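# Seat the wooden bed rail on its post pegs

## Task

Put the near end of the wooden bed rail on the short post so that both pegs sit inside the two holes in the rail's end face and that end is pressed flush to the post, while the rail's other end rests in the bracket. It must stay assembled on its own, with no gripper holding it. Then open the grippers and pull the arms away.

## Robot and tools

ROBOT. Two Franka FR3 arms, left_arm and right_arm, each carrying a Robotiq 140 two-finger gripper. Arm root poses in the scene frame: left_arm at (-0.004, +0.288, 0) m with quat_wxyz (+0.995, 0, 0, +0.097); right_arm at (-0.009, -0.412, 0) m with quat_wxyz (+1.000, 0, 0, +0.028).

FRAMES. All reported poses share one scene frame. The origin is on the table surface midway between the arms, +z is up, +x points out over the table, and left_arm is on the +y side. The arm names do not tell you which side of a picture an arm appears on. On the gripper, the fingers extend along its +z axis and close along its y axis. end_effector_position is the point between the pads when they are shut. Closed fingertips extend about 33 mm past that point, open ones about 9 mm, and closing pushes the tips roughly 24 mm farther from the arm, so keep that clearance over surfaces.

execute_actions. Argument actions is a list holding zero or one item. An empty list changes nothing and just returns the state. An action item has rows (1 to 15 rows) and optional steps (1 to 15, default 15); each step lasts 1/30 s, one row per step, and the final row is reused if steps exceed rows. A wait item has only steps (up to 300), counted from the previous result; it sends nothing new. Optional pictures (true/false) sets whether images come back. A refused call does nothing.

ROW LAYOUT. Every row is one flat list of 20 numbers, each in [-1, 1], always covering both arms: left_arm's 7 joint values, then its gripper position, force_limit, speed; then the same 10 for right_arm.

JOINT NUMBERS are offsets, not poses. They are measured from the joint angles printed in the most recent result that lists them (before any such result, or for later calls inside one reply, from the robot's angles when the action begins); they are not relative to the previous row. Scale: 1.0 equals 1.427 rad for waist, shoulder, upper arm roll and elbow, 3.044 rad for forearm roll, 2.596 rad for wrist pitch, 3.91 rad for wrist roll. Joint ranges (rad), in column order: waist -2.744 to 2.744, shoulder -1.784 to 1.784, upper arm roll -2.901 to 2.901, elbow -3.042 to -0.152, forearm roll -2.807 to 2.807, wrist pitch 0.544 to 4.517, wrist roll -3.016 to 3.016. A request more than 0.018 rad outside a range is refused; true ends may differ by up to 0.018 rad, and targets past a true end are clipped to it, which may produce a line "joint sent to its limit" (possibly about an earlier action). Absence of that line is no promise of room. All-zero offsets are not a pause: they pull the arm back to the reference angles.

MOTION LIMITS. Each step, a joint's target may lead its measured angle by at most 0.248 rad (first four joints), 0.677 (forearm roll), 0.715 (wrist pitch), 1.54 (wrist roll). If targets would move a gripper more than 70 mm from where it is, the whole arm's targets are scaled down. Big moves therefore need several calls. Between calls the arms keep heading for the last row's target until everything is nearly still or a step is HELD.

GRIPPER NUMBERS are absolute settings. position: +1 fully open (140 mm), about -0.8 pads touching, -1 close until blocked. force_limit: about 14 N at -1, 60 N at 0, 107 N at +1 (parts up to 40 mm wide). speed: about 30 mm/s at -1, 140 at 0, 250 at +1. To leave a gripper alone, resend its previous three values; a 0 is itself a command. To grasp, send -1 and confirm object_status 2. Status codes: 0 moving, 1 blocked while opening, 2 blocked while closing, 3 reached target or pads touching (thin items may still be held). Stopped fingers stay put until the position value changes by 0.01 or more or the object yields or slips. To squeeze harder, raise force_limit and switch position between -1 and -0.98. position_measured is in counts, nonlinear: 3 fully open, 230 pads together.

RESULTS. The state line lists each arm's end_effector_position (m) and end_effector_quat_wxyz; printed positions can be off, more so when the arm is stretched far. Joint positions and Joint velocities give one block per arm (rad, rad/s). "joint command not followed" means a clearance check altered or blocked joint targets on some steps; the gripper part still ran. HELD marks steps where your row was not (fully) sent. TORQUE FAULT or FORCE FAULT: contact torque reached a joint's load limit (85 N m waist, shoulder, upper arm roll, elbow; 11 N m forearm roll, wrist pitch, wrist roll) or external force reached 85 N (carried weight included); that arm halts for 10 s and drops the rest of the call. MOTOR HOT warns of heating from holding loads; OVER-TEMPERATURE FAULT means brakes are on until it cools.

OTHER TOOLS. zoom_image: camera (cam_head_left 896x504, cam_head_right 896x504, cam_high 896x504, cam_left_wrist 504x504, cam_right_wrist 504x504) and region [x0, y0, x1, y1] in pixels from the top-left, no larger than 504 by 504; it enlarges that camera's latest image. Wrist cameras are fisheye; head and high cameras are pinhole. show_instructions shows the reference image of the assembly. read_manual returns licence text only. finished_scene takes scene (the current number) and ends it irreversibly, reporting success.

CAUTIONS. Do not knock or place anything off the table. Keep the arms from striking or pressing on each other. Avoid dropping, slamming or shoving parts hard; held parts may occasionally be tugged, so grip firmly. Move smoothly. Before finishing, release the rail and withdraw both grippers so it stays seated unaided.

Each tool is called after "Call:" by a JSON object that holds its "api" and its "payload", one argument or row to a line.

Reference images:

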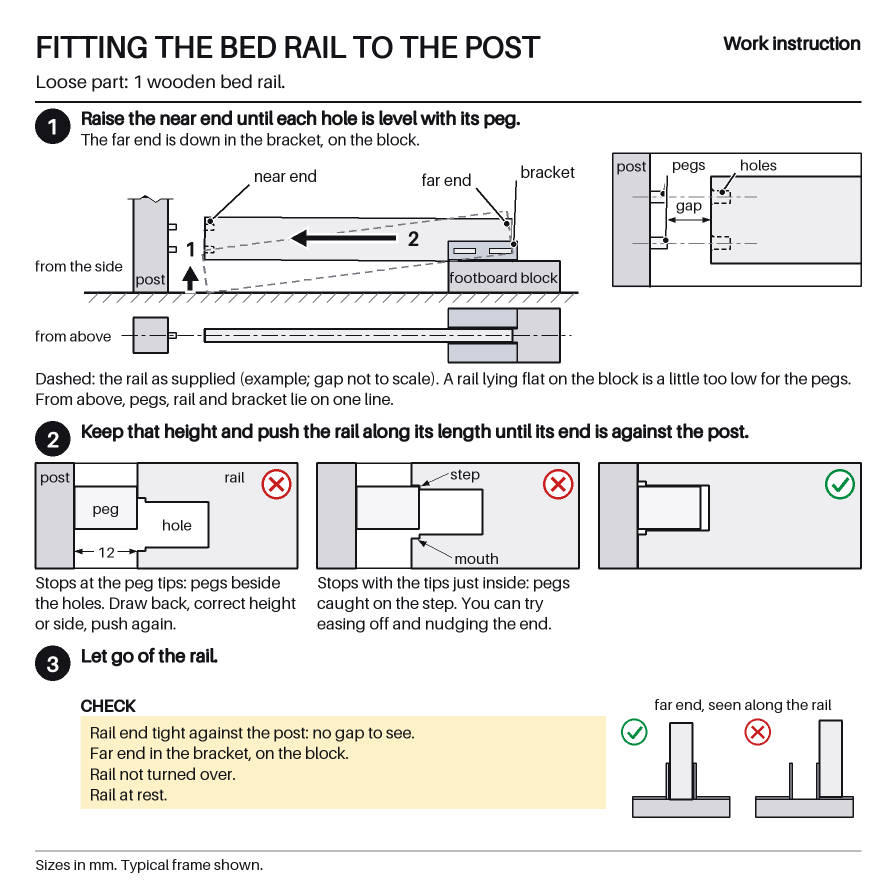

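## Session

Call:
{"api": "execute_actions", "payload": {
  "actions": []
}}

Scene clock: 0.00 s of 4100.00 s.
left_arm: end_effector_position=(+0.5255, -0.0462, +0.2658) position_measured=3 object_status=3 end_effector_quat_wxyz=(-0.152, +0.575, +0.795, -0.118) | right_arm: end_effector_position=(+0.0899, -0.5489, +0.3036) position_measured=3 object_status=3 end_effector_quat_wxyz=(-0.238, +0.919, -0.103, -0.298)
Joint positions: left_arm=[-0.547  0.654 -0.189 -0.998 -0.089  1.312  2.293] | right_arm=[-0.819 -0.437 -0.076 -2.378 -0.061  1.161 -2.168]
Joint velocities: left_arm=[ 0.    -0.    -0.003 -0.001  0.    -0.    -0.002] | right_arm=[ 0.    -0.002  0.001  0.     0.002 -0.001  0.001]

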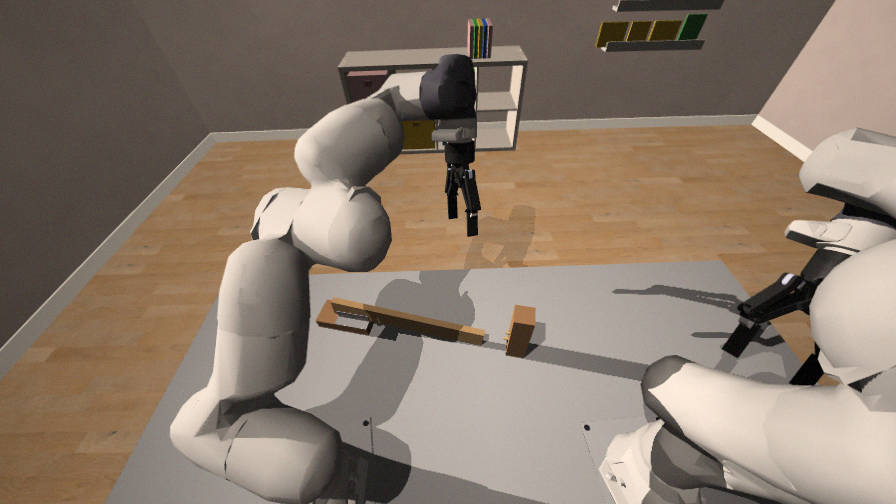

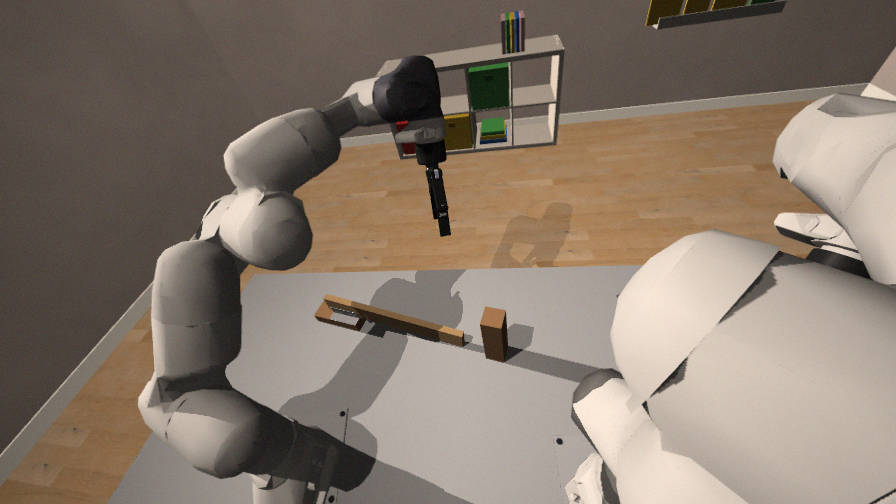

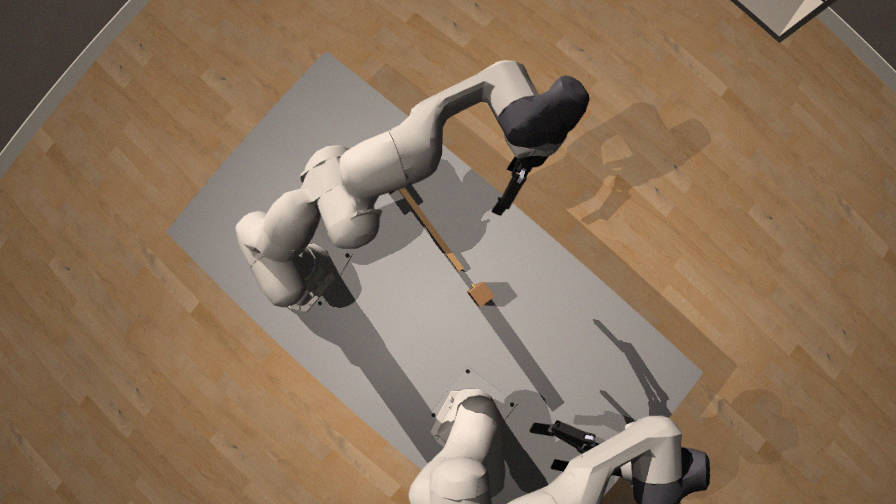

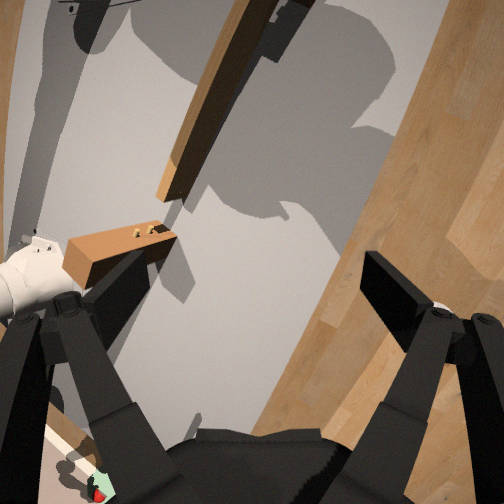

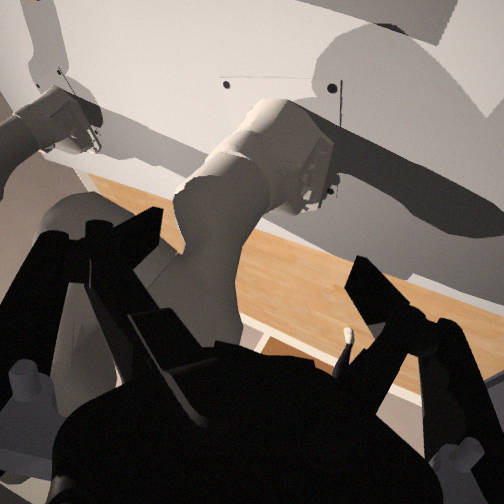

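Call:
{"api": "execute_actions", "payload": {
  "actions": [
    {"rows":[[-0.03,-0.06,0.01,-0.1,0,0.03,-0.07,0.3,0,0,0,0,0,0,0,0,0,1,0,0],[-0.08,-0.2,0.04,-0.3,0.01,0.1,-0.2,0.3,0,0,0,0,0,0,0,0,0,1,0,0],[-0.275,-0.62,0.132,-1,0.029,0.344,-0.727,0.3,0,0,0,0,0,0,0,0,0,1,0,0]]}
  ],
  "pictures": false
}}

Call:
{"api": "execute_actions", "payload": {
  "actions": [
    {"steps":100}
  ]
}}

Scene clock: 28.00 s of 4100.00 s.
left_arm: end_effector_position=(+0.4794, -0.1574, +0.3600) position_measured=91 object_status=0 end_effector_quat_wxyz=(+0.081, +0.155, +0.982, -0.065) | right_arm: end_effector_position=(+0.0899, -0.5489, +0.3036) position_measured=3 object_status=3 end_effector_quat_wxyz=(-0.238, +0.919, -0.103, -0.298)
Joint positions: left_arm=[-0.907  0.097 -0.025 -1.65  -0.02   1.954  1.154] | right_arm=[-0.819 -0.437 -0.076 -2.378 -0.061  1.161 -2.168]
Joint velocities: left_arm=[-0.468 -1.946  0.118 -2.001  0.107  1.238 -4.118] | right_arm=[ 0.    -0.001  0.    -0.     0.    -0.001  0.001]
Steps of this call (steps 1 to 90: nothing new was sent; then 24.50 s passed at rest; steps 91 to 105: all 15 steps of this action). Readings (joint positions | what the end effector reports):
91: left_arm=[-0.551 0.633 -0.182 -1.039 -0.089 1.327 2.267] | right_arm=[-0.819 -0.437 -0.076 -2.378 -0.061 1.161 -2.168] | left_arm position_measured=3 object_status=0 | right_arm position_measured=3 object_status=3
92: left_arm=[-0.571 0.587 -0.159 -1.119 -0.082 1.368 2.194] | right_arm=[-0.819 -0.437 -0.076 -2.378 -0.061 1.161 -2.168] | left_arm position_measured=9 object_status=0 | right_arm position_measured=3 object_status=3
94: left_arm=[-0.629 0.527 -0.121 -1.189 -0.068 1.459 2.071] | right_arm=[-0.819 -0.437 -0.076 -2.378 -0.061 1.161 -2.168] | left_arm position_measured=25 object_status=0 | right_arm position_measured=3 object_status=3
98: left_arm=[-0.742 0.414 -0.073 -1.306 -0.049 1.636 1.836] | right_arm=[-0.819 -0.437 -0.076 -2.378 -0.061 1.161 -2.168] | left_arm position_measured=55 object_status=0 | right_arm position_measured=3 object_status=3
105: the state above

Scene clock: 31.33 s of 4100.00 s.
left_arm: end_effector_position=(+0.3332, -0.0245, +0.1846) position_measured=91 object_status=3 end_effector_quat_wxyz=(-0.001, -0.633, +0.774, -0.004) | right_arm: end_effector_position=(+0.0899, -0.5489, +0.3036) position_measured=3 object_status=3 end_effector_quat_wxyz=(-0.238, +0.919, -0.103, -0.298)
Joint positions: left_arm=[-0.939 -0.229 -0.002 -2.423 -0.004  2.203 -0.545] | right_arm=[-0.819 -0.437 -0.076 -2.378 -0.061  1.161 -2.168]
Joint velocities: left_arm=[-0.     0.     0.    -0.001  0.001 -0.001 -0.   ] | right_arm=[ 0.001 -0.     0.001  0.    -0.001  0.     0.   ]
Steps of this call (steps 1 to 75: the robot went on to your last target; steps 76 to 100: nothing new was sent). Readings (joint positions | what the end effector reports):
1: left_arm=[-0.921 0.023 -0.021 -1.729 -0.016 1.999 0.996] | right_arm=[-0.819 -0.437 -0.076 -2.378 -0.061 1.161 -2.168] | left_arm position_measured=91 object_status=0 | right_arm position_measured=3 object_status=3
2: left_arm=[-0.930 -0.056 -0.018 -1.808 -0.013 2.036 0.838] | right_arm=[-0.819 -0.437 -0.076 -2.378 -0.061 1.161 -2.168] | left_arm position_measured=91 object_status=0 | right_arm position_measured=3 object_status=3
4: left_arm=[-0.939 -0.184 -0.013 -1.949 -0.009 2.095 0.565] | right_arm=[-0.819 -0.437 -0.076 -2.378 -0.061 1.161 -2.168] | left_arm position_measured=91 object_status=3 | right_arm position_measured=3 object_status=3
8: left_arm=[-0.939 -0.236 -0.007 -2.115 -0.007 2.136 0.325] | right_arm=[-0.819 -0.437 -0.076 -2.378 -0.061 1.161 -2.168] | left_arm position_measured=91 object_status=3 | right_arm position_measured=3 object_status=3
100: the state above
All arms were judged still, so your last target was given up. Only a new action makes them travel on or press farther. Fingers that are still opening or closing keep moving.

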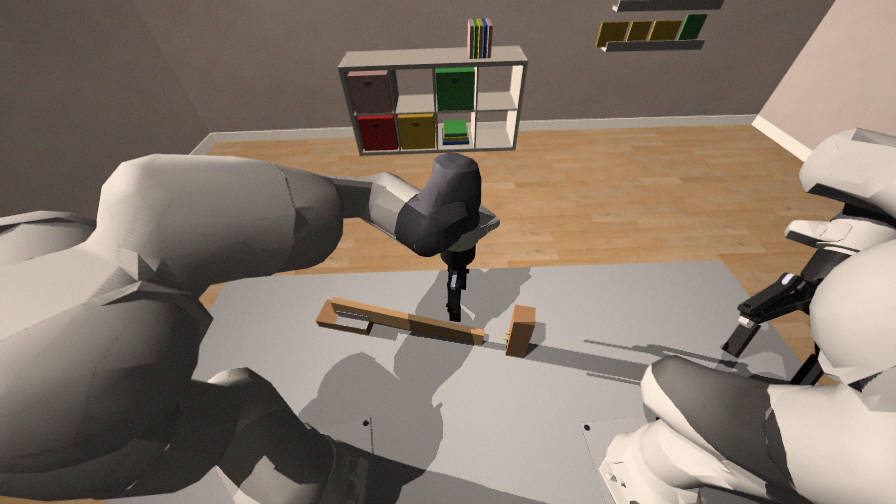

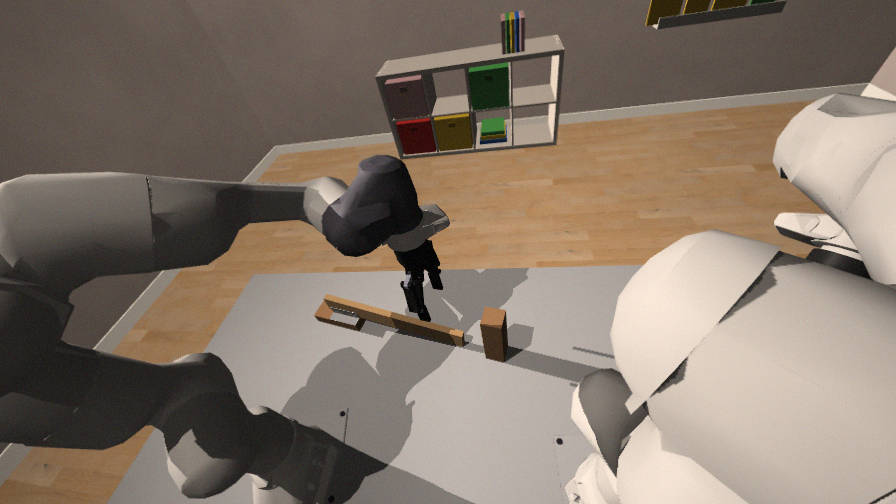

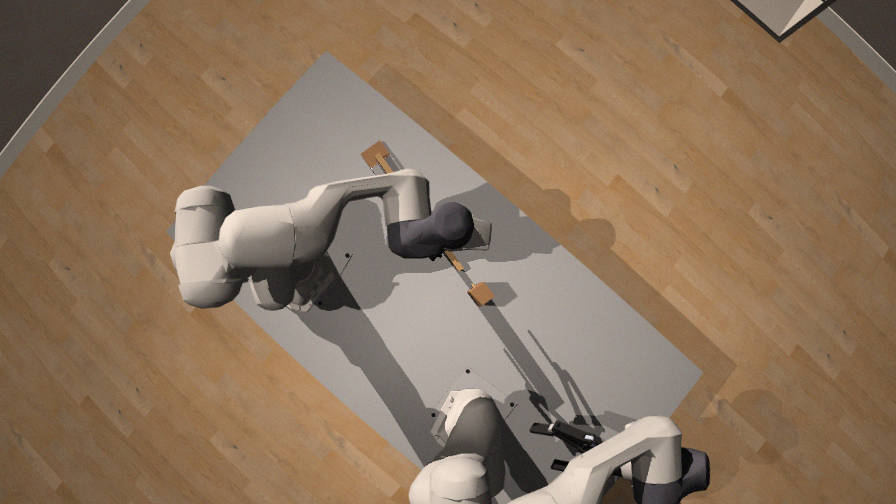

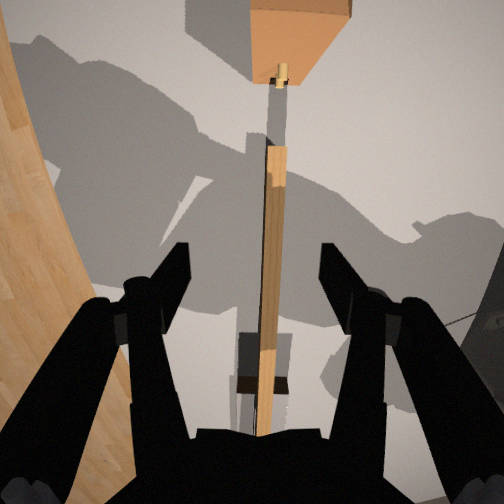

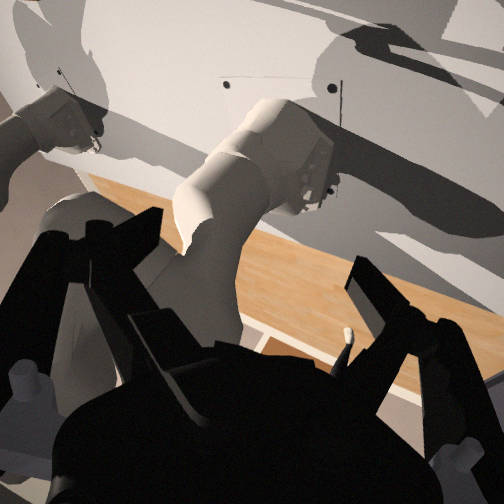

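Call:
{"api": "execute_actions", "payload": {
  "actions": [
    {"rows":[[-0.003,0.015,0,-0.018,0,0.018,0.001,0.3,0,0,0,0,0,0,0,0,0,1,0,0],[-0.007,0.03,0,-0.036,0,0.036,0.002,0.3,0,0,0,0,0,0,0,0,0,1,0,0],[-0.01,0.046,0,-0.054,0,0.054,0.003,0.3,0,0,0,0,0,0,0,0,0,1,0,0],[-0.017,0.078,0,-0.0904,0.001,0.089,0.0056,0.3,0,0,0,0,0,0,0,0,0,1,0,0]]}
  ],
  "pictures": false
}}

Call:
{"api": "execute_actions", "payload": {
  "actions": [
    {"steps":20}
  ]
}}

Call:
{"api": "zoom_image", "payload": {
  "camera": "cam_head_left",
  "region": [300,280,560,380]
}}

Scene clock: 44.70 s of 4100.00 s.
left_arm: end_effector_position=(+0.3103, -0.0166, +0.0967) position_measured=91 object_status=3 end_effector_quat_wxyz=(-0.003, -0.620, +0.785, +0.012) | right_arm: end_effector_position=(+0.0899, -0.5489, +0.3036) position_measured=3 object_status=3 end_effector_quat_wxyz=(-0.238, +0.919, -0.103, -0.298)
Joint positions: left_arm=[-0.961 -0.116 -0.002 -2.553 -0.003  2.413 -0.532] | right_arm=[-0.819 -0.437 -0.076 -2.378 -0.061  1.161 -2.168]
Joint velocities: left_arm=[-0.001 -0.012  0.    -0.    -0.001  0.113  0.014] | right_arm=[ 0.     0.     0.     0.001  0.     0.    -0.002]
Steps of this call (steps 1 to 90: nothing new was sent; then 9.87 s passed at rest; steps 91 to 105: all 15 steps of this action). Readings (joint positions | what the end effector reports):
91: left_arm=[-0.939 -0.228 -0.002 -2.427 -0.004 2.211 -0.545] | right_arm=[-0.819 -0.437 -0.076 -2.378 -0.061 1.161 -2.168] | left_arm position_measured=91 object_status=3 | right_arm position_measured=3 object_status=3
92: left_arm=[-0.941 -0.222 -0.002 -2.437 -0.004 2.227 -0.545] | right_arm=[-0.819 -0.437 -0.076 -2.378 -0.061 1.161 -2.168] | left_arm position_measured=91 object_status=3 | right_arm position_measured=3 object_status=3
94: left_arm=[-0.948 -0.192 -0.002 -2.475 -0.003 2.283 -0.543] | right_arm=[-0.819 -0.437 -0.076 -2.378 -0.061 1.161 -2.168] | left_arm position_measured=91 object_status=3 | right_arm position_measured=3 object_status=3
98: left_arm=[-0.960 -0.119 -0.002 -2.545 -0.003 2.360 -0.537] | right_arm=[-0.819 -0.437 -0.076 -2.378 -0.061 1.161 -2.168] | left_arm position_measured=91 object_status=3 | right_arm position_measured=3 object_status=3
105: the state above

Scene clock: 45.37 s of 4100.00 s.
left_arm: end_effector_position=(+0.3145, -0.0207, +0.0983) position_measured=91 object_status=3 end_effector_quat_wxyz=(-0.001, -0.618, +0.786, +0.003) | right_arm: end_effector_position=(+0.0899, -0.5489, +0.3036) position_measured=3 object_status=3 end_effector_quat_wxyz=(-0.238, +0.919, -0.103, -0.298)
Joint positions: left_arm=[-0.962 -0.116 -0.002 -2.553 -0.003  2.431 -0.528] | right_arm=[-0.819 -0.437 -0.076 -2.378 -0.061  1.161 -2.168]
Joint velocities: left_arm=[-0.     0.001 -0.001 -0.001 -0.001  0.002  0.002] | right_arm=[-0.001 -0.     0.001 -0.    -0.001  0.     0.002]
Steps of this call (steps 1 to 20: the robot went on to your last target). Readings (joint positions | what the end effector reports):
1: left_arm=[-0.961 -0.116 -0.002 -2.553 -0.003 2.417 -0.532] | right_arm=[-0.819 -0.437 -0.076 -2.378 -0.061 1.161 -2.168] | left_arm position_measured=91 object_status=3 | right_arm position_measured=3 object_status=3
2: left_arm=[-0.962 -0.116 -0.002 -2.553 -0.003 2.420 -0.531] | right_arm=[-0.819 -0.437 -0.076 -2.378 -0.061 1.161 -2.168] | left_arm position_measured=91 object_status=3 | right_arm position_measured=3 object_status=3
4: left_arm=[-0.962 -0.116 -0.002 -2.553 -0.003 2.424 -0.531] | right_arm=[-0.819 -0.437 -0.076 -2.378 -0.061 1.161 -2.168] | left_arm position_measured=91 object_status=3 | right_arm position_measured=3 object_status=3
8: left_arm=[-0.962 -0.116 -0.002 -2.553 -0.003 2.428 -0.530] | right_arm=[-0.819 -0.437 -0.076 -2.378 -0.061 1.161 -2.168] | left_arm position_measured=91 object_status=3 | right_arm position_measured=3 object_status=3
20: the state above

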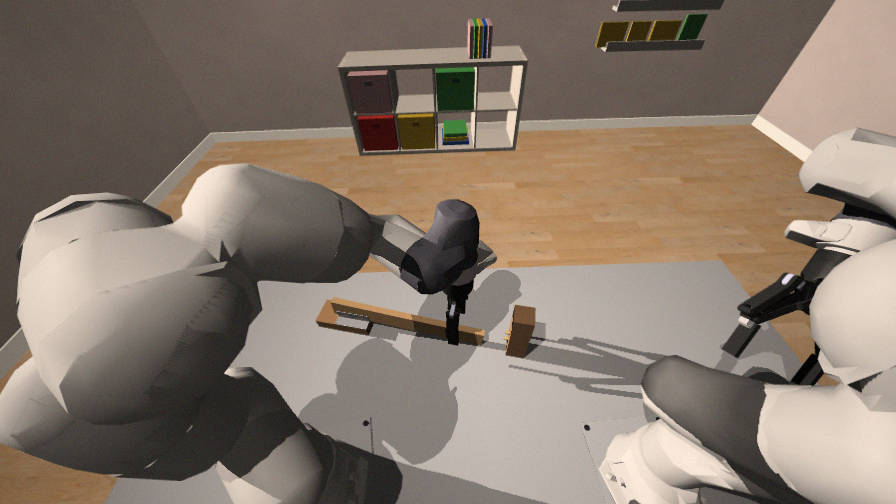

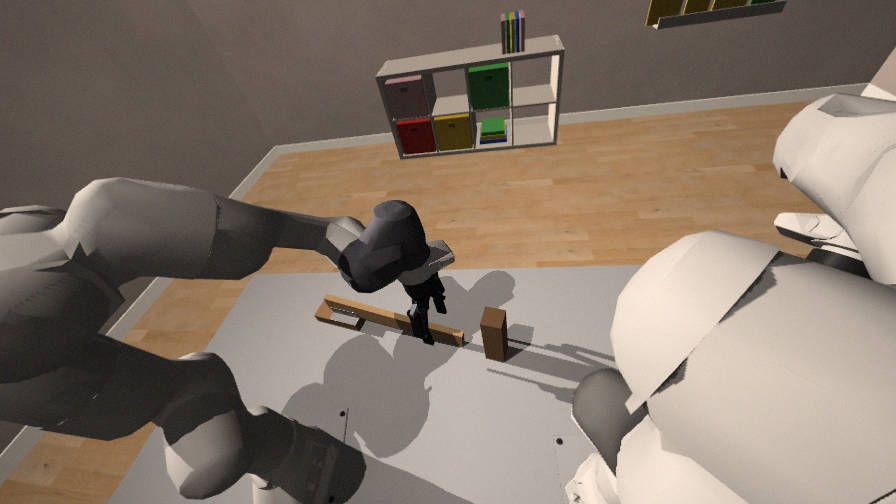

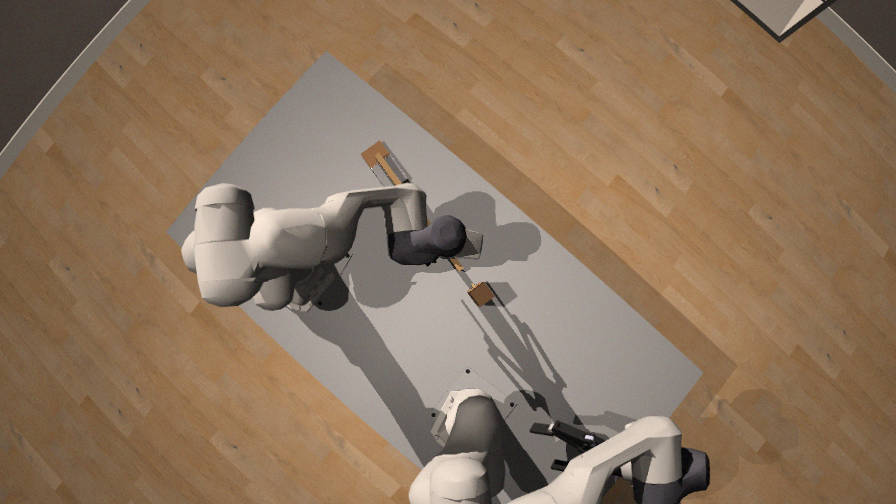

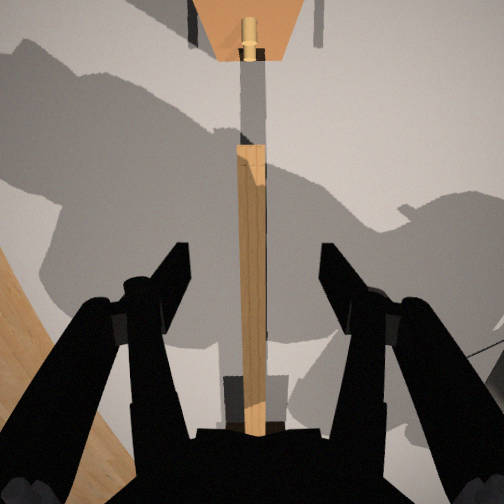

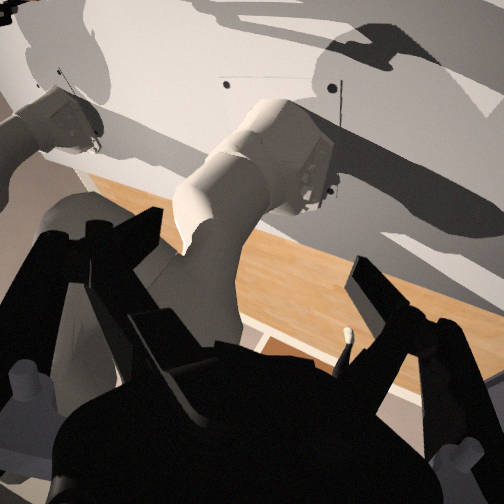

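Region (300, 280, 560, 380) of cam_head_left's 896x504 image, scaled by 1.938, with more detail than that image has; it fills the top 194 rows of this view, and the rest is white.

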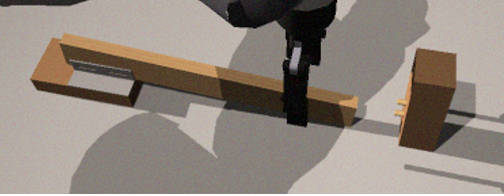

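Call:
{"api": "execute_actions", "payload": {
  "actions": [
    {"rows":[[0,0.01,0,-0.003,0,0.015,0,0.1,-0.6,-0.5,0,0,0,0,0,0,0,1,0,0],[0,0.02,0,-0.006,0,0.03,0,0.1,-0.6,-0.5,0,0,0,0,0,0,0,1,0,0],[0,0.035,0,-0.009,0,0.04,0,0.1,-0.6,-0.5,0,0,0,0,0,0,0,1,0,0],[0,0.05,0,-0.012,0,0.051,0,0.1,-0.6,-0.5,0,0,0,0,0,0,0,1,0,0],[0,0.0705,0,-0.0175,0,0.052,-0.004,0.1,-0.6,-0.5,0,0,0,0,0,0,0,1,0,0]]}
  ],
  "pictures": false
}}

Call:
{"api": "execute_actions", "payload": {
  "actions": [
    {"steps":15}
  ],
  "pictures": false
}}

Call:
{"api": "execute_actions", "payload": {
  "actions": [
    {"rows":[[0,0,0,0,0,0,0,-1,-0.6,-0.5,0,0,0,0,0,0,0,1,0,0]]}
  ],
  "pictures": false
}}

Call:
{"api": "execute_actions", "payload": {
  "actions": [
    {"steps":20}
  ]
}}

Scene clock: 65.47 s of 4100.00 s.
left_arm: end_effector_position=(+0.3134, -0.0195, +0.0543) position_measured=117 object_status=3 end_effector_quat_wxyz=(-0.001, -0.621, +0.784, +0.005) | right_arm: end_effector_position=(+0.0899, -0.5489, +0.3036) position_measured=3 object_status=3 end_effector_quat_wxyz=(-0.238, +0.919, -0.103, -0.298)
Joint positions: left_arm=[-0.962 -0.015 -0.002 -2.579 -0.003  2.554 -0.536] | right_arm=[-0.819 -0.437 -0.076 -2.378 -0.061  1.161 -2.168]
Joint velocities: left_arm=[ 0.     0.001  0.     0.001  0.001  0.06  -0.013] | right_arm=[-0.002 -0.002  0.001 -0.    -0.     0.001 -0.001]
Steps of this call (steps 1 to 15: the robot went on to your last target; steps 16 to 90: nothing new was sent; then 16.60 s passed at rest; steps 91 to 105: all 15 steps of this action). Readings (joint positions | what the end effector reports):
91: left_arm=[-0.962 -0.115 -0.002 -2.553 -0.003 2.438 -0.528] | right_arm=[-0.819 -0.437 -0.076 -2.378 -0.061 1.161 -2.168] | left_arm position_measured=91 object_status=0 | right_arm position_measured=3 object_status=3
92: left_arm=[-0.962 -0.109 -0.002 -2.554 -0.003 2.450 -0.528] | right_arm=[-0.819 -0.437 -0.076 -2.378 -0.061 1.161 -2.168] | left_arm position_measured=95 object_status=0 | right_arm position_measured=3 object_status=3
94: left_arm=[-0.962 -0.086 -0.002 -2.558 -0.003 2.483 -0.528] | right_arm=[-0.819 -0.437 -0.076 -2.378 -0.061 1.161 -2.168] | left_arm position_measured=104 object_status=0 | right_arm position_measured=3 object_status=3
98: left_arm=[-0.962 -0.026 -0.002 -2.575 -0.003 2.527 -0.532] | right_arm=[-0.819 -0.437 -0.076 -2.378 -0.061 1.161 -2.168] | left_arm position_measured=117 object_status=0 | right_arm position_measured=3 object_status=3
105: the state above

Scene clock: 65.97 s of 4100.00 s.
left_arm: end_effector_position=(+0.3156, -0.0216, +0.0551) position_measured=117 object_status=3 end_effector_quat_wxyz=(-0.001, -0.622, +0.783, -0.000) | right_arm: end_effector_position=(+0.0899, -0.5489, +0.3036) position_measured=3 object_status=3 end_effector_quat_wxyz=(-0.238, +0.919, -0.103, -0.298)
Joint positions: left_arm=[-0.962 -0.015 -0.002 -2.579 -0.003  2.564 -0.539] | right_arm=[-0.819 -0.437 -0.076 -2.378 -0.061  1.161 -2.168]
Joint velocities: left_arm=[-0.001 -0.001  0.    -0.001 -0.     0.004 -0.002] | right_arm=[ 0.001 -0.     0.001 -0.002 -0.001  0.001  0.002]
Steps of this call (steps 1 to 15: the robot went on to your last target). Readings (joint positions | what the end effector reports):
1: left_arm=[-0.962 -0.015 -0.002 -2.579 -0.003 2.556 -0.536] | right_arm=[-0.819 -0.437 -0.076 -2.378 -0.061 1.161 -2.168] | left_arm position_measured=117 object_status=3 | right_arm position_measured=3 object_status=3
2: left_arm=[-0.962 -0.015 -0.002 -2.579 -0.003 2.558 -0.537] | right_arm=[-0.819 -0.437 -0.076 -2.378 -0.061 1.161 -2.168] | left_arm position_measured=117 object_status=3 | right_arm position_measured=3 object_status=3
4: left_arm=[-0.962 -0.015 -0.002 -2.579 -0.003 2.560 -0.537] | right_arm=[-0.819 -0.437 -0.076 -2.378 -0.061 1.161 -2.168] | left_arm position_measured=117 object_status=3 | right_arm position_measured=3 object_status=3
8: left_arm=[-0.962 -0.015 -0.002 -2.579 -0.003 2.562 -0.538] | right_arm=[-0.819 -0.437 -0.076 -2.378 -0.061 1.161 -2.168] | left_arm position_measured=117 object_status=3 | right_arm position_measured=3 object_status=3
15: the state above
All arms were judged still, so your last target was given up. Only a new action makes them travel on or press farther. Fingers that are still opening or closing keep moving.

Scene clock: 66.47 s of 4100.00 s.
left_arm: end_effector_position=(+0.3156, -0.0216, +0.0551) position_measured=180 object_status=0 end_effector_quat_wxyz=(-0.001, -0.622, +0.783, -0.000) | right_arm: end_effector_position=(+0.0899, -0.5489, +0.3036) position_measured=3 object_status=3 end_effector_quat_wxyz=(-0.238, +0.919, -0.103, -0.298)
Joint positions: left_arm=[-0.962 -0.015 -0.002 -2.579 -0.003  2.564 -0.539] | right_arm=[-0.819 -0.437 -0.076 -2.378 -0.061  1.161 -2.168]
Joint velocities: left_arm=[ 0.    -0.     0.     0.    -0.001 -0.     0.001] | right_arm=[-0.     0.002  0.001 -0.001 -0.001  0.    -0.001]
Steps of this call (steps 1 to 15: all 15 steps of this action). Readings (joint positions | what the end effector reports):
1: left_arm=[-0.962 -0.015 -0.002 -2.579 -0.003 2.564 -0.539] | right_arm=[-0.819 -0.437 -0.076 -2.378 -0.061 1.161 -2.168] | left_arm position_measured=117 object_status=0 | right_arm position_measured=3 object_status=3
2: left_arm=[-0.962 -0.015 -0.002 -2.579 -0.003 2.564 -0.539] | right_arm=[-0.819 -0.437 -0.076 -2.378 -0.061 1.161 -2.168] | left_arm position_measured=121 object_status=0 | right_arm position_measured=3 object_status=3
4: left_arm=[-0.962 -0.015 -0.002 -2.579 -0.003 2.564 -0.539] | right_arm=[-0.819 -0.437 -0.076 -2.378 -0.061 1.161 -2.168] | left_arm position_measured=130 object_status=0 | right_arm position_measured=3 object_status=3
8: left_arm=[-0.962 -0.015 -0.002 -2.579 -0.003 2.564 -0.539] | right_arm=[-0.819 -0.437 -0.076 -2.378 -0.061 1.161 -2.168] | left_arm position_measured=148 object_status=0 | right_arm position_measured=3 object_status=3
15: the state above

Scene clock: 67.13 s of 4100.00 s.
left_arm: end_effector_position=(+0.3157, -0.0217, +0.0551) position_measured=205 object_status=2 end_effector_quat_wxyz=(-0.001, -0.622, +0.783, -0.000) | right_arm: end_effector_position=(+0.0899, -0.5489, +0.3036) position_measured=3 object_status=3 end_effector_quat_wxyz=(-0.238, +0.919, -0.103, -0.298)
Joint positions: left_arm=[-0.962 -0.015 -0.002 -2.579 -0.003  2.564 -0.539] | right_arm=[-0.819 -0.437 -0.076 -2.378 -0.061  1.161 -2.168]
Joint velocities: left_arm=[ 0.002  0.001 -0.001  0.     0.     0.001 -0.   ] | right_arm=[-0.001 -0.    -0.    -0.     0.001 -0.001  0.001]
Steps of this call (steps 1 to 15: the robot went on to your last target; steps 16 to 20: nothing new was sent). Readings (joint positions | what the end effector reports):
1: left_arm=[-0.962 -0.015 -0.002 -2.579 -0.003 2.564 -0.539] | right_arm=[-0.819 -0.437 -0.076 -2.378 -0.061 1.161 -2.168] | left_arm position_measured=185 object_status=0 | right_arm position_measured=3 object_status=3
2: left_arm=[-0.962 -0.015 -0.002 -2.579 -0.003 2.564 -0.539] | right_arm=[-0.819 -0.437 -0.076 -2.378 -0.061 1.161 -2.168] | left_arm position_measured=190 object_status=0 | right_arm position_measured=3 object_status=3
4: left_arm=[-0.962 -0.015 -0.002 -2.579 -0.003 2.564 -0.539] | right_arm=[-0.819 -0.437 -0.076 -2.378 -0.061 1.161 -2.168] | left_arm position_measured=199 object_status=0 | right_arm position_measured=3 object_status=3
8: left_arm=[-0.962 -0.015 -0.002 -2.579 -0.003 2.564 -0.539] | right_arm=[-0.819 -0.437 -0.076 -2.378 -0.061 1.161 -2.168] | left_arm position_measured=205 object_status=0 | right_arm position_measured=3 object_status=3
20: the state above
All arms were judged still, so your last target was given up. Only a new action makes them travel on or press farther. Fingers that are still opening or closing keep moving.

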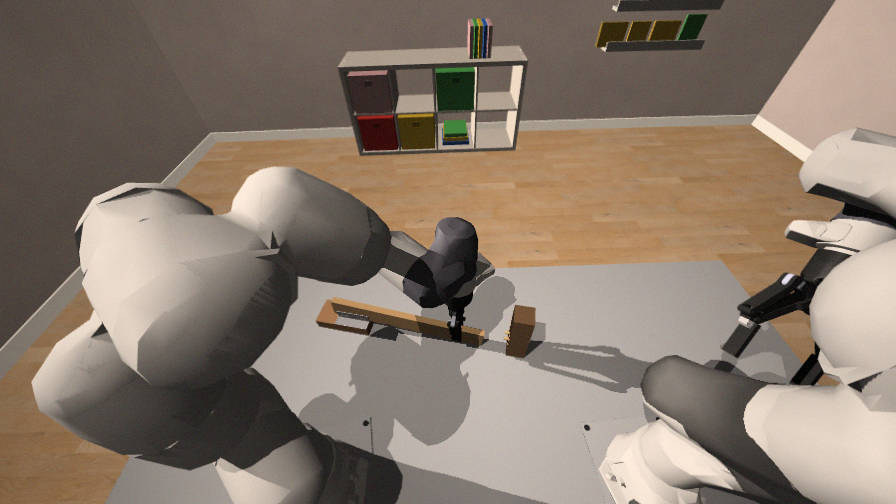

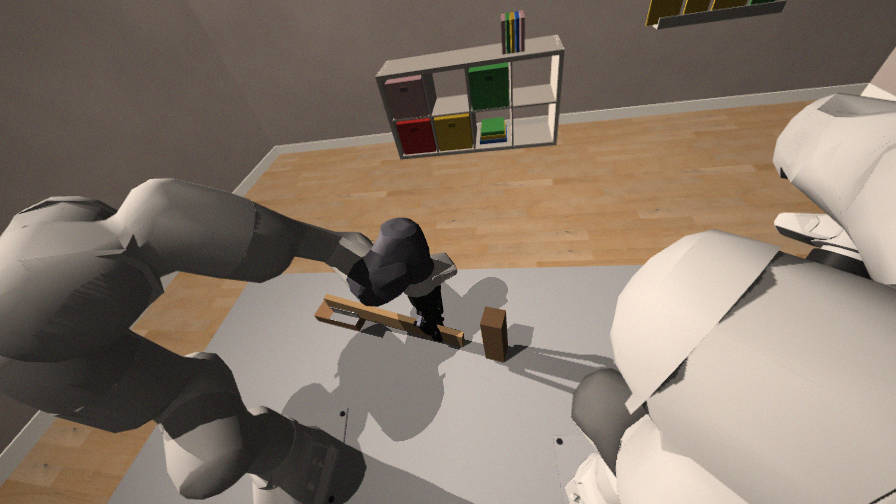

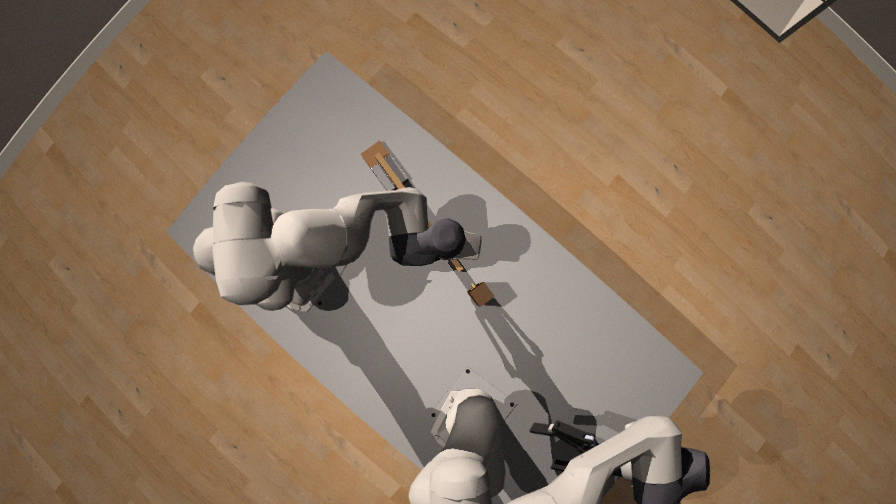

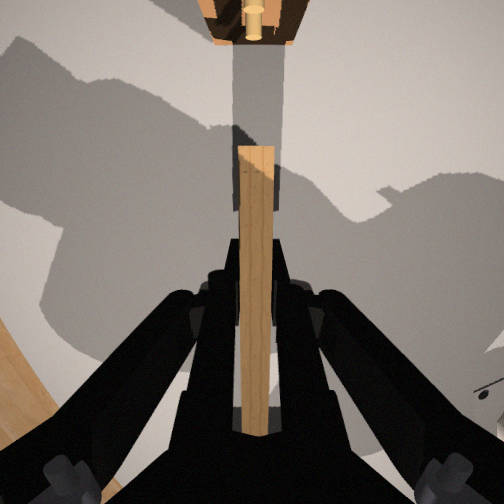

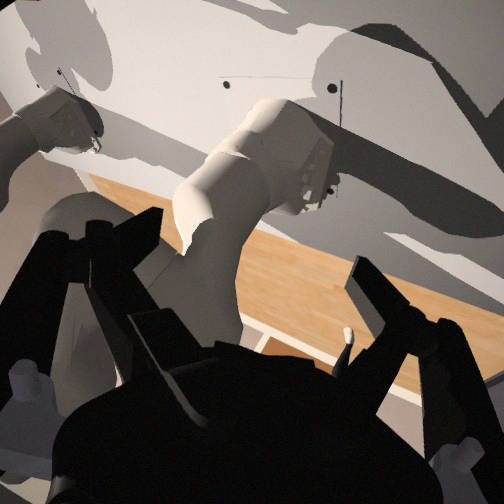

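Call:
{"api": "execute_actions", "payload": {
  "actions": [
    {"rows":[[0,-0.005,0,0.001,0,-0.006,0,-1,-0.6,-0.5,0,0,0,0,0,0,0,1,0,0],[0,-0.01,0,0.002,0,-0.012,0,-1,-0.6,-0.5,0,0,0,0,0,0,0,1,0,0],[0,-0.016,0,0.003,0,-0.018,0,-1,-0.6,-0.5,0,0,0,0,0,0,0,1,0,0],[0,-0.022,0,0.005,0,-0.023,0,-1,-0.6,-0.5,0,0,0,0,0,0,0,1,0,0],[0,-0.028,0,0.006,0,-0.027,0,-1,-0.6,-0.5,0,0,0,0,0,0,0,1,0,0],[0,-0.034,0,0.008,0,-0.03,0,-1,-0.6,-0.5,0,0,0,0,0,0,0,1,0,0],[0,-0.039,0,0.009,0,-0.03,0,-1,-0.6,-0.5,0,0,0,0,0,0,0,1,0,0],[0,-0.044,0,0.01,0,-0.0305,0,-1,-0.6,-0.5,0,0,0,0,0,0,0,1,0,0]]}
  ],
  "pictures": false
}}

Call:
{"api": "execute_actions", "payload": {
  "actions": [
    {"steps":20}
  ]
}}

Call:
{"api": "zoom_image", "payload": {
  "camera": "cam_head_left",
  "region": [300,280,560,380]
}}

Scene clock: 79.97 s of 4100.00 s.
left_arm: end_effector_position=(+0.3152, -0.0213, +0.0792) position_measured=205 object_status=2 end_effector_quat_wxyz=(-0.001, -0.623, +0.782, +0.000) | right_arm: end_effector_position=(+0.0899, -0.5489, +0.3036) position_measured=3 object_status=3 end_effector_quat_wxyz=(-0.238, +0.919, -0.103, -0.298)
Joint positions: left_arm=[-0.962 -0.074 -0.002 -2.568 -0.004  2.493 -0.541] | right_arm=[-0.819 -0.437 -0.076 -2.378 -0.061  1.161 -2.168]
Joint velocities: left_arm=[ 0.     0.    -0.    -0.001  0.001 -0.036 -0.001] | right_arm=[-0.     0.001  0.    -0.001  0.001 -0.001  0.   ]
Steps of this call (steps 1 to 90: nothing new was sent; then 9.33 s passed at rest; steps 91 to 105: all 15 steps of this action). Readings (joint positions | what the end effector reports):
91: left_arm=[-0.962 -0.016 -0.002 -2.579 -0.003 2.562 -0.539] | right_arm=[-0.819 -0.437 -0.076 -2.378 -0.061 1.161 -2.168] | left_arm position_measured=205 object_status=2 | right_arm position_measured=3 object_status=3
92: left_arm=[-0.962 -0.018 -0.002 -2.579 -0.003 2.557 -0.539] | right_arm=[-0.819 -0.437 -0.076 -2.378 -0.061 1.161 -2.168] | left_arm position_measured=205 object_status=2 | right_arm position_measured=3 object_status=3
94: left_arm=[-0.962 -0.027 -0.002 -2.578 -0.003 2.543 -0.538] | right_arm=[-0.819 -0.437 -0.076 -2.378 -0.061 1.161 -2.168] | left_arm position_measured=205 object_status=2 | right_arm position_measured=3 object_status=3
98: left_arm=[-0.962 -0.058 -0.002 -2.572 -0.003 2.513 -0.538] | right_arm=[-0.819 -0.437 -0.076 -2.378 -0.061 1.161 -2.168] | left_arm position_measured=205 object_status=2 | right_arm position_measured=3 object_status=3
105: the state above

Scene clock: 80.63 s of 4100.00 s.
left_arm: end_effector_position=(+0.3145, -0.0207, +0.0792) position_measured=205 object_status=2 end_effector_quat_wxyz=(-0.001, -0.623, +0.782, +0.002) | right_arm: end_effector_position=(+0.0899, -0.5489, +0.3036) position_measured=3 object_status=3 end_effector_quat_wxyz=(-0.238, +0.919, -0.103, -0.298)
Joint positions: left_arm=[-0.962 -0.074 -0.002 -2.567 -0.004  2.488 -0.541] | right_arm=[-0.819 -0.437 -0.076 -2.378 -0.061  1.161 -2.168]
Joint velocities: left_arm=[ 0.    -0.     0.     0.001  0.    -0.001 -0.001] | right_arm=[-0.001  0.    -0.001 -0.001  0.001  0.001  0.001]
Steps of this call (steps 1 to 15: the robot went on to your last target; steps 16 to 20: nothing new was sent). Readings (joint positions | what the end effector reports):
1: left_arm=[-0.962 -0.074 -0.002 -2.568 -0.004 2.492 -0.541] | right_arm=[-0.819 -0.437 -0.076 -2.378 -0.061 1.161 -2.168] | left_arm position_measured=205 object_status=2 | right_arm position_measured=3 object_status=3
2: left_arm=[-0.962 -0.074 -0.002 -2.568 -0.004 2.491 -0.541] | right_arm=[-0.819 -0.437 -0.076 -2.378 -0.061 1.161 -2.168] | left_arm position_measured=205 object_status=2 | right_arm position_measured=3 object_status=3
4: left_arm=[-0.962 -0.074 -0.002 -2.568 -0.004 2.490 -0.541] | right_arm=[-0.819 -0.437 -0.076 -2.378 -0.061 1.161 -2.168] | left_arm position_measured=205 object_status=2 | right_arm position_measured=3 object_status=3
8: left_arm=[-0.962 -0.074 -0.002 -2.567 -0.004 2.489 -0.541] | right_arm=[-0.819 -0.437 -0.076 -2.378 -0.061 1.161 -2.168] | left_arm position_measured=205 object_status=2 | right_arm position_measured=3 object_status=3
20: the state above
All arms were judged still, so your last target was given up. Only a new action makes them travel on or press farther. Fingers that are still opening or closing keep moving.

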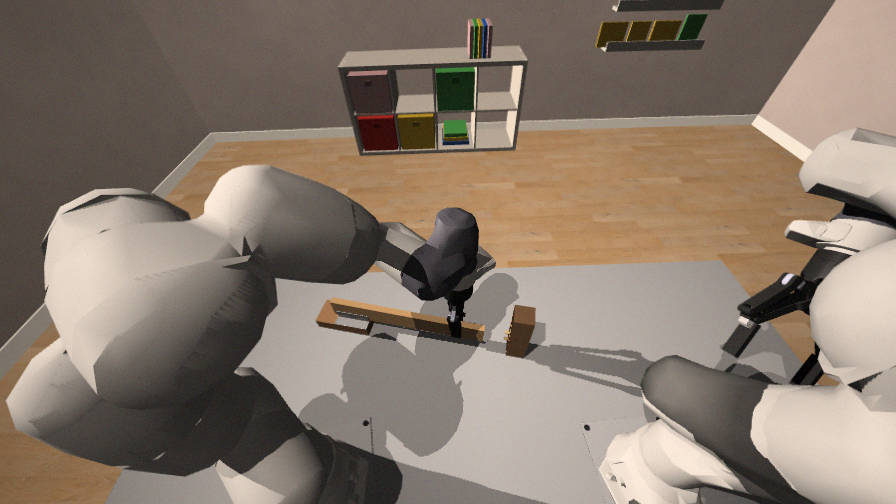

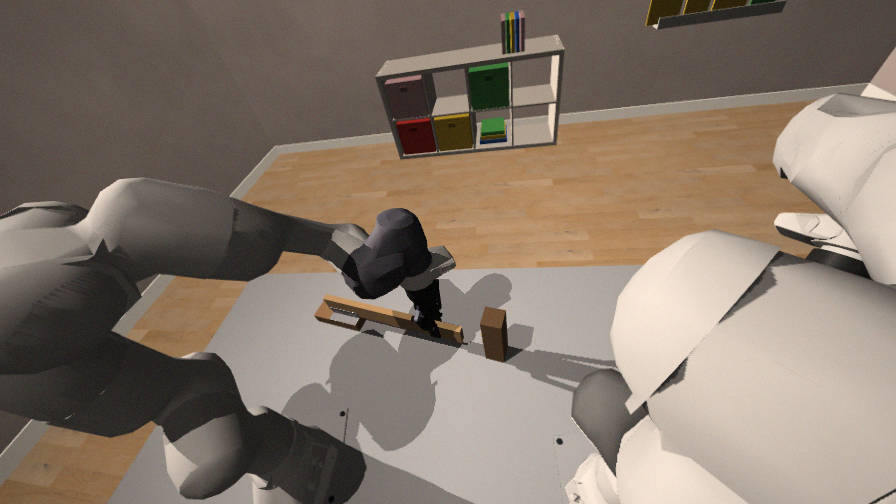

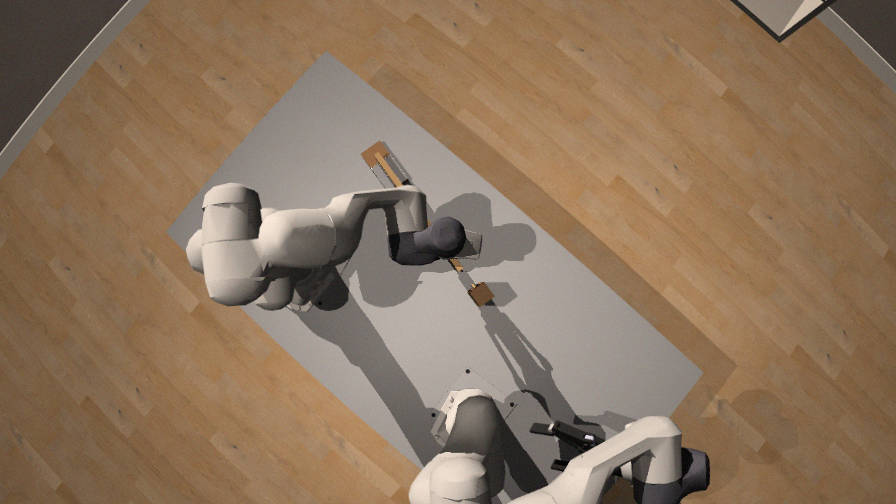

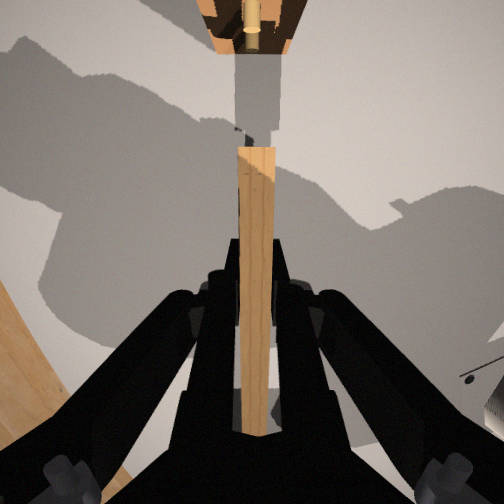

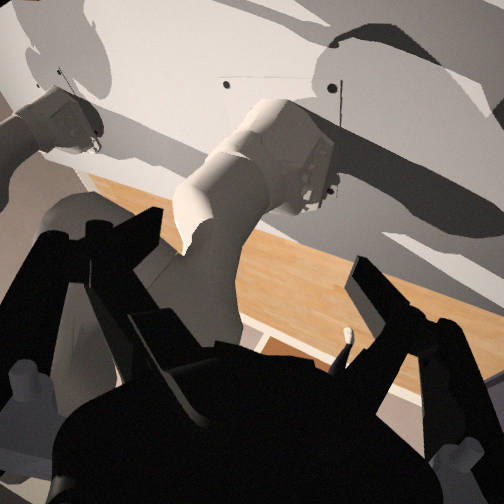

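Region (300, 280, 560, 380) of cam_head_left's 896x504 image, scaled by 1.938, with more detail than that image has; it fills the top 194 rows of this view, and the rest is white.

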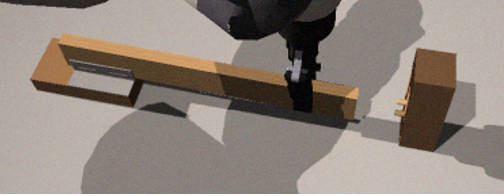

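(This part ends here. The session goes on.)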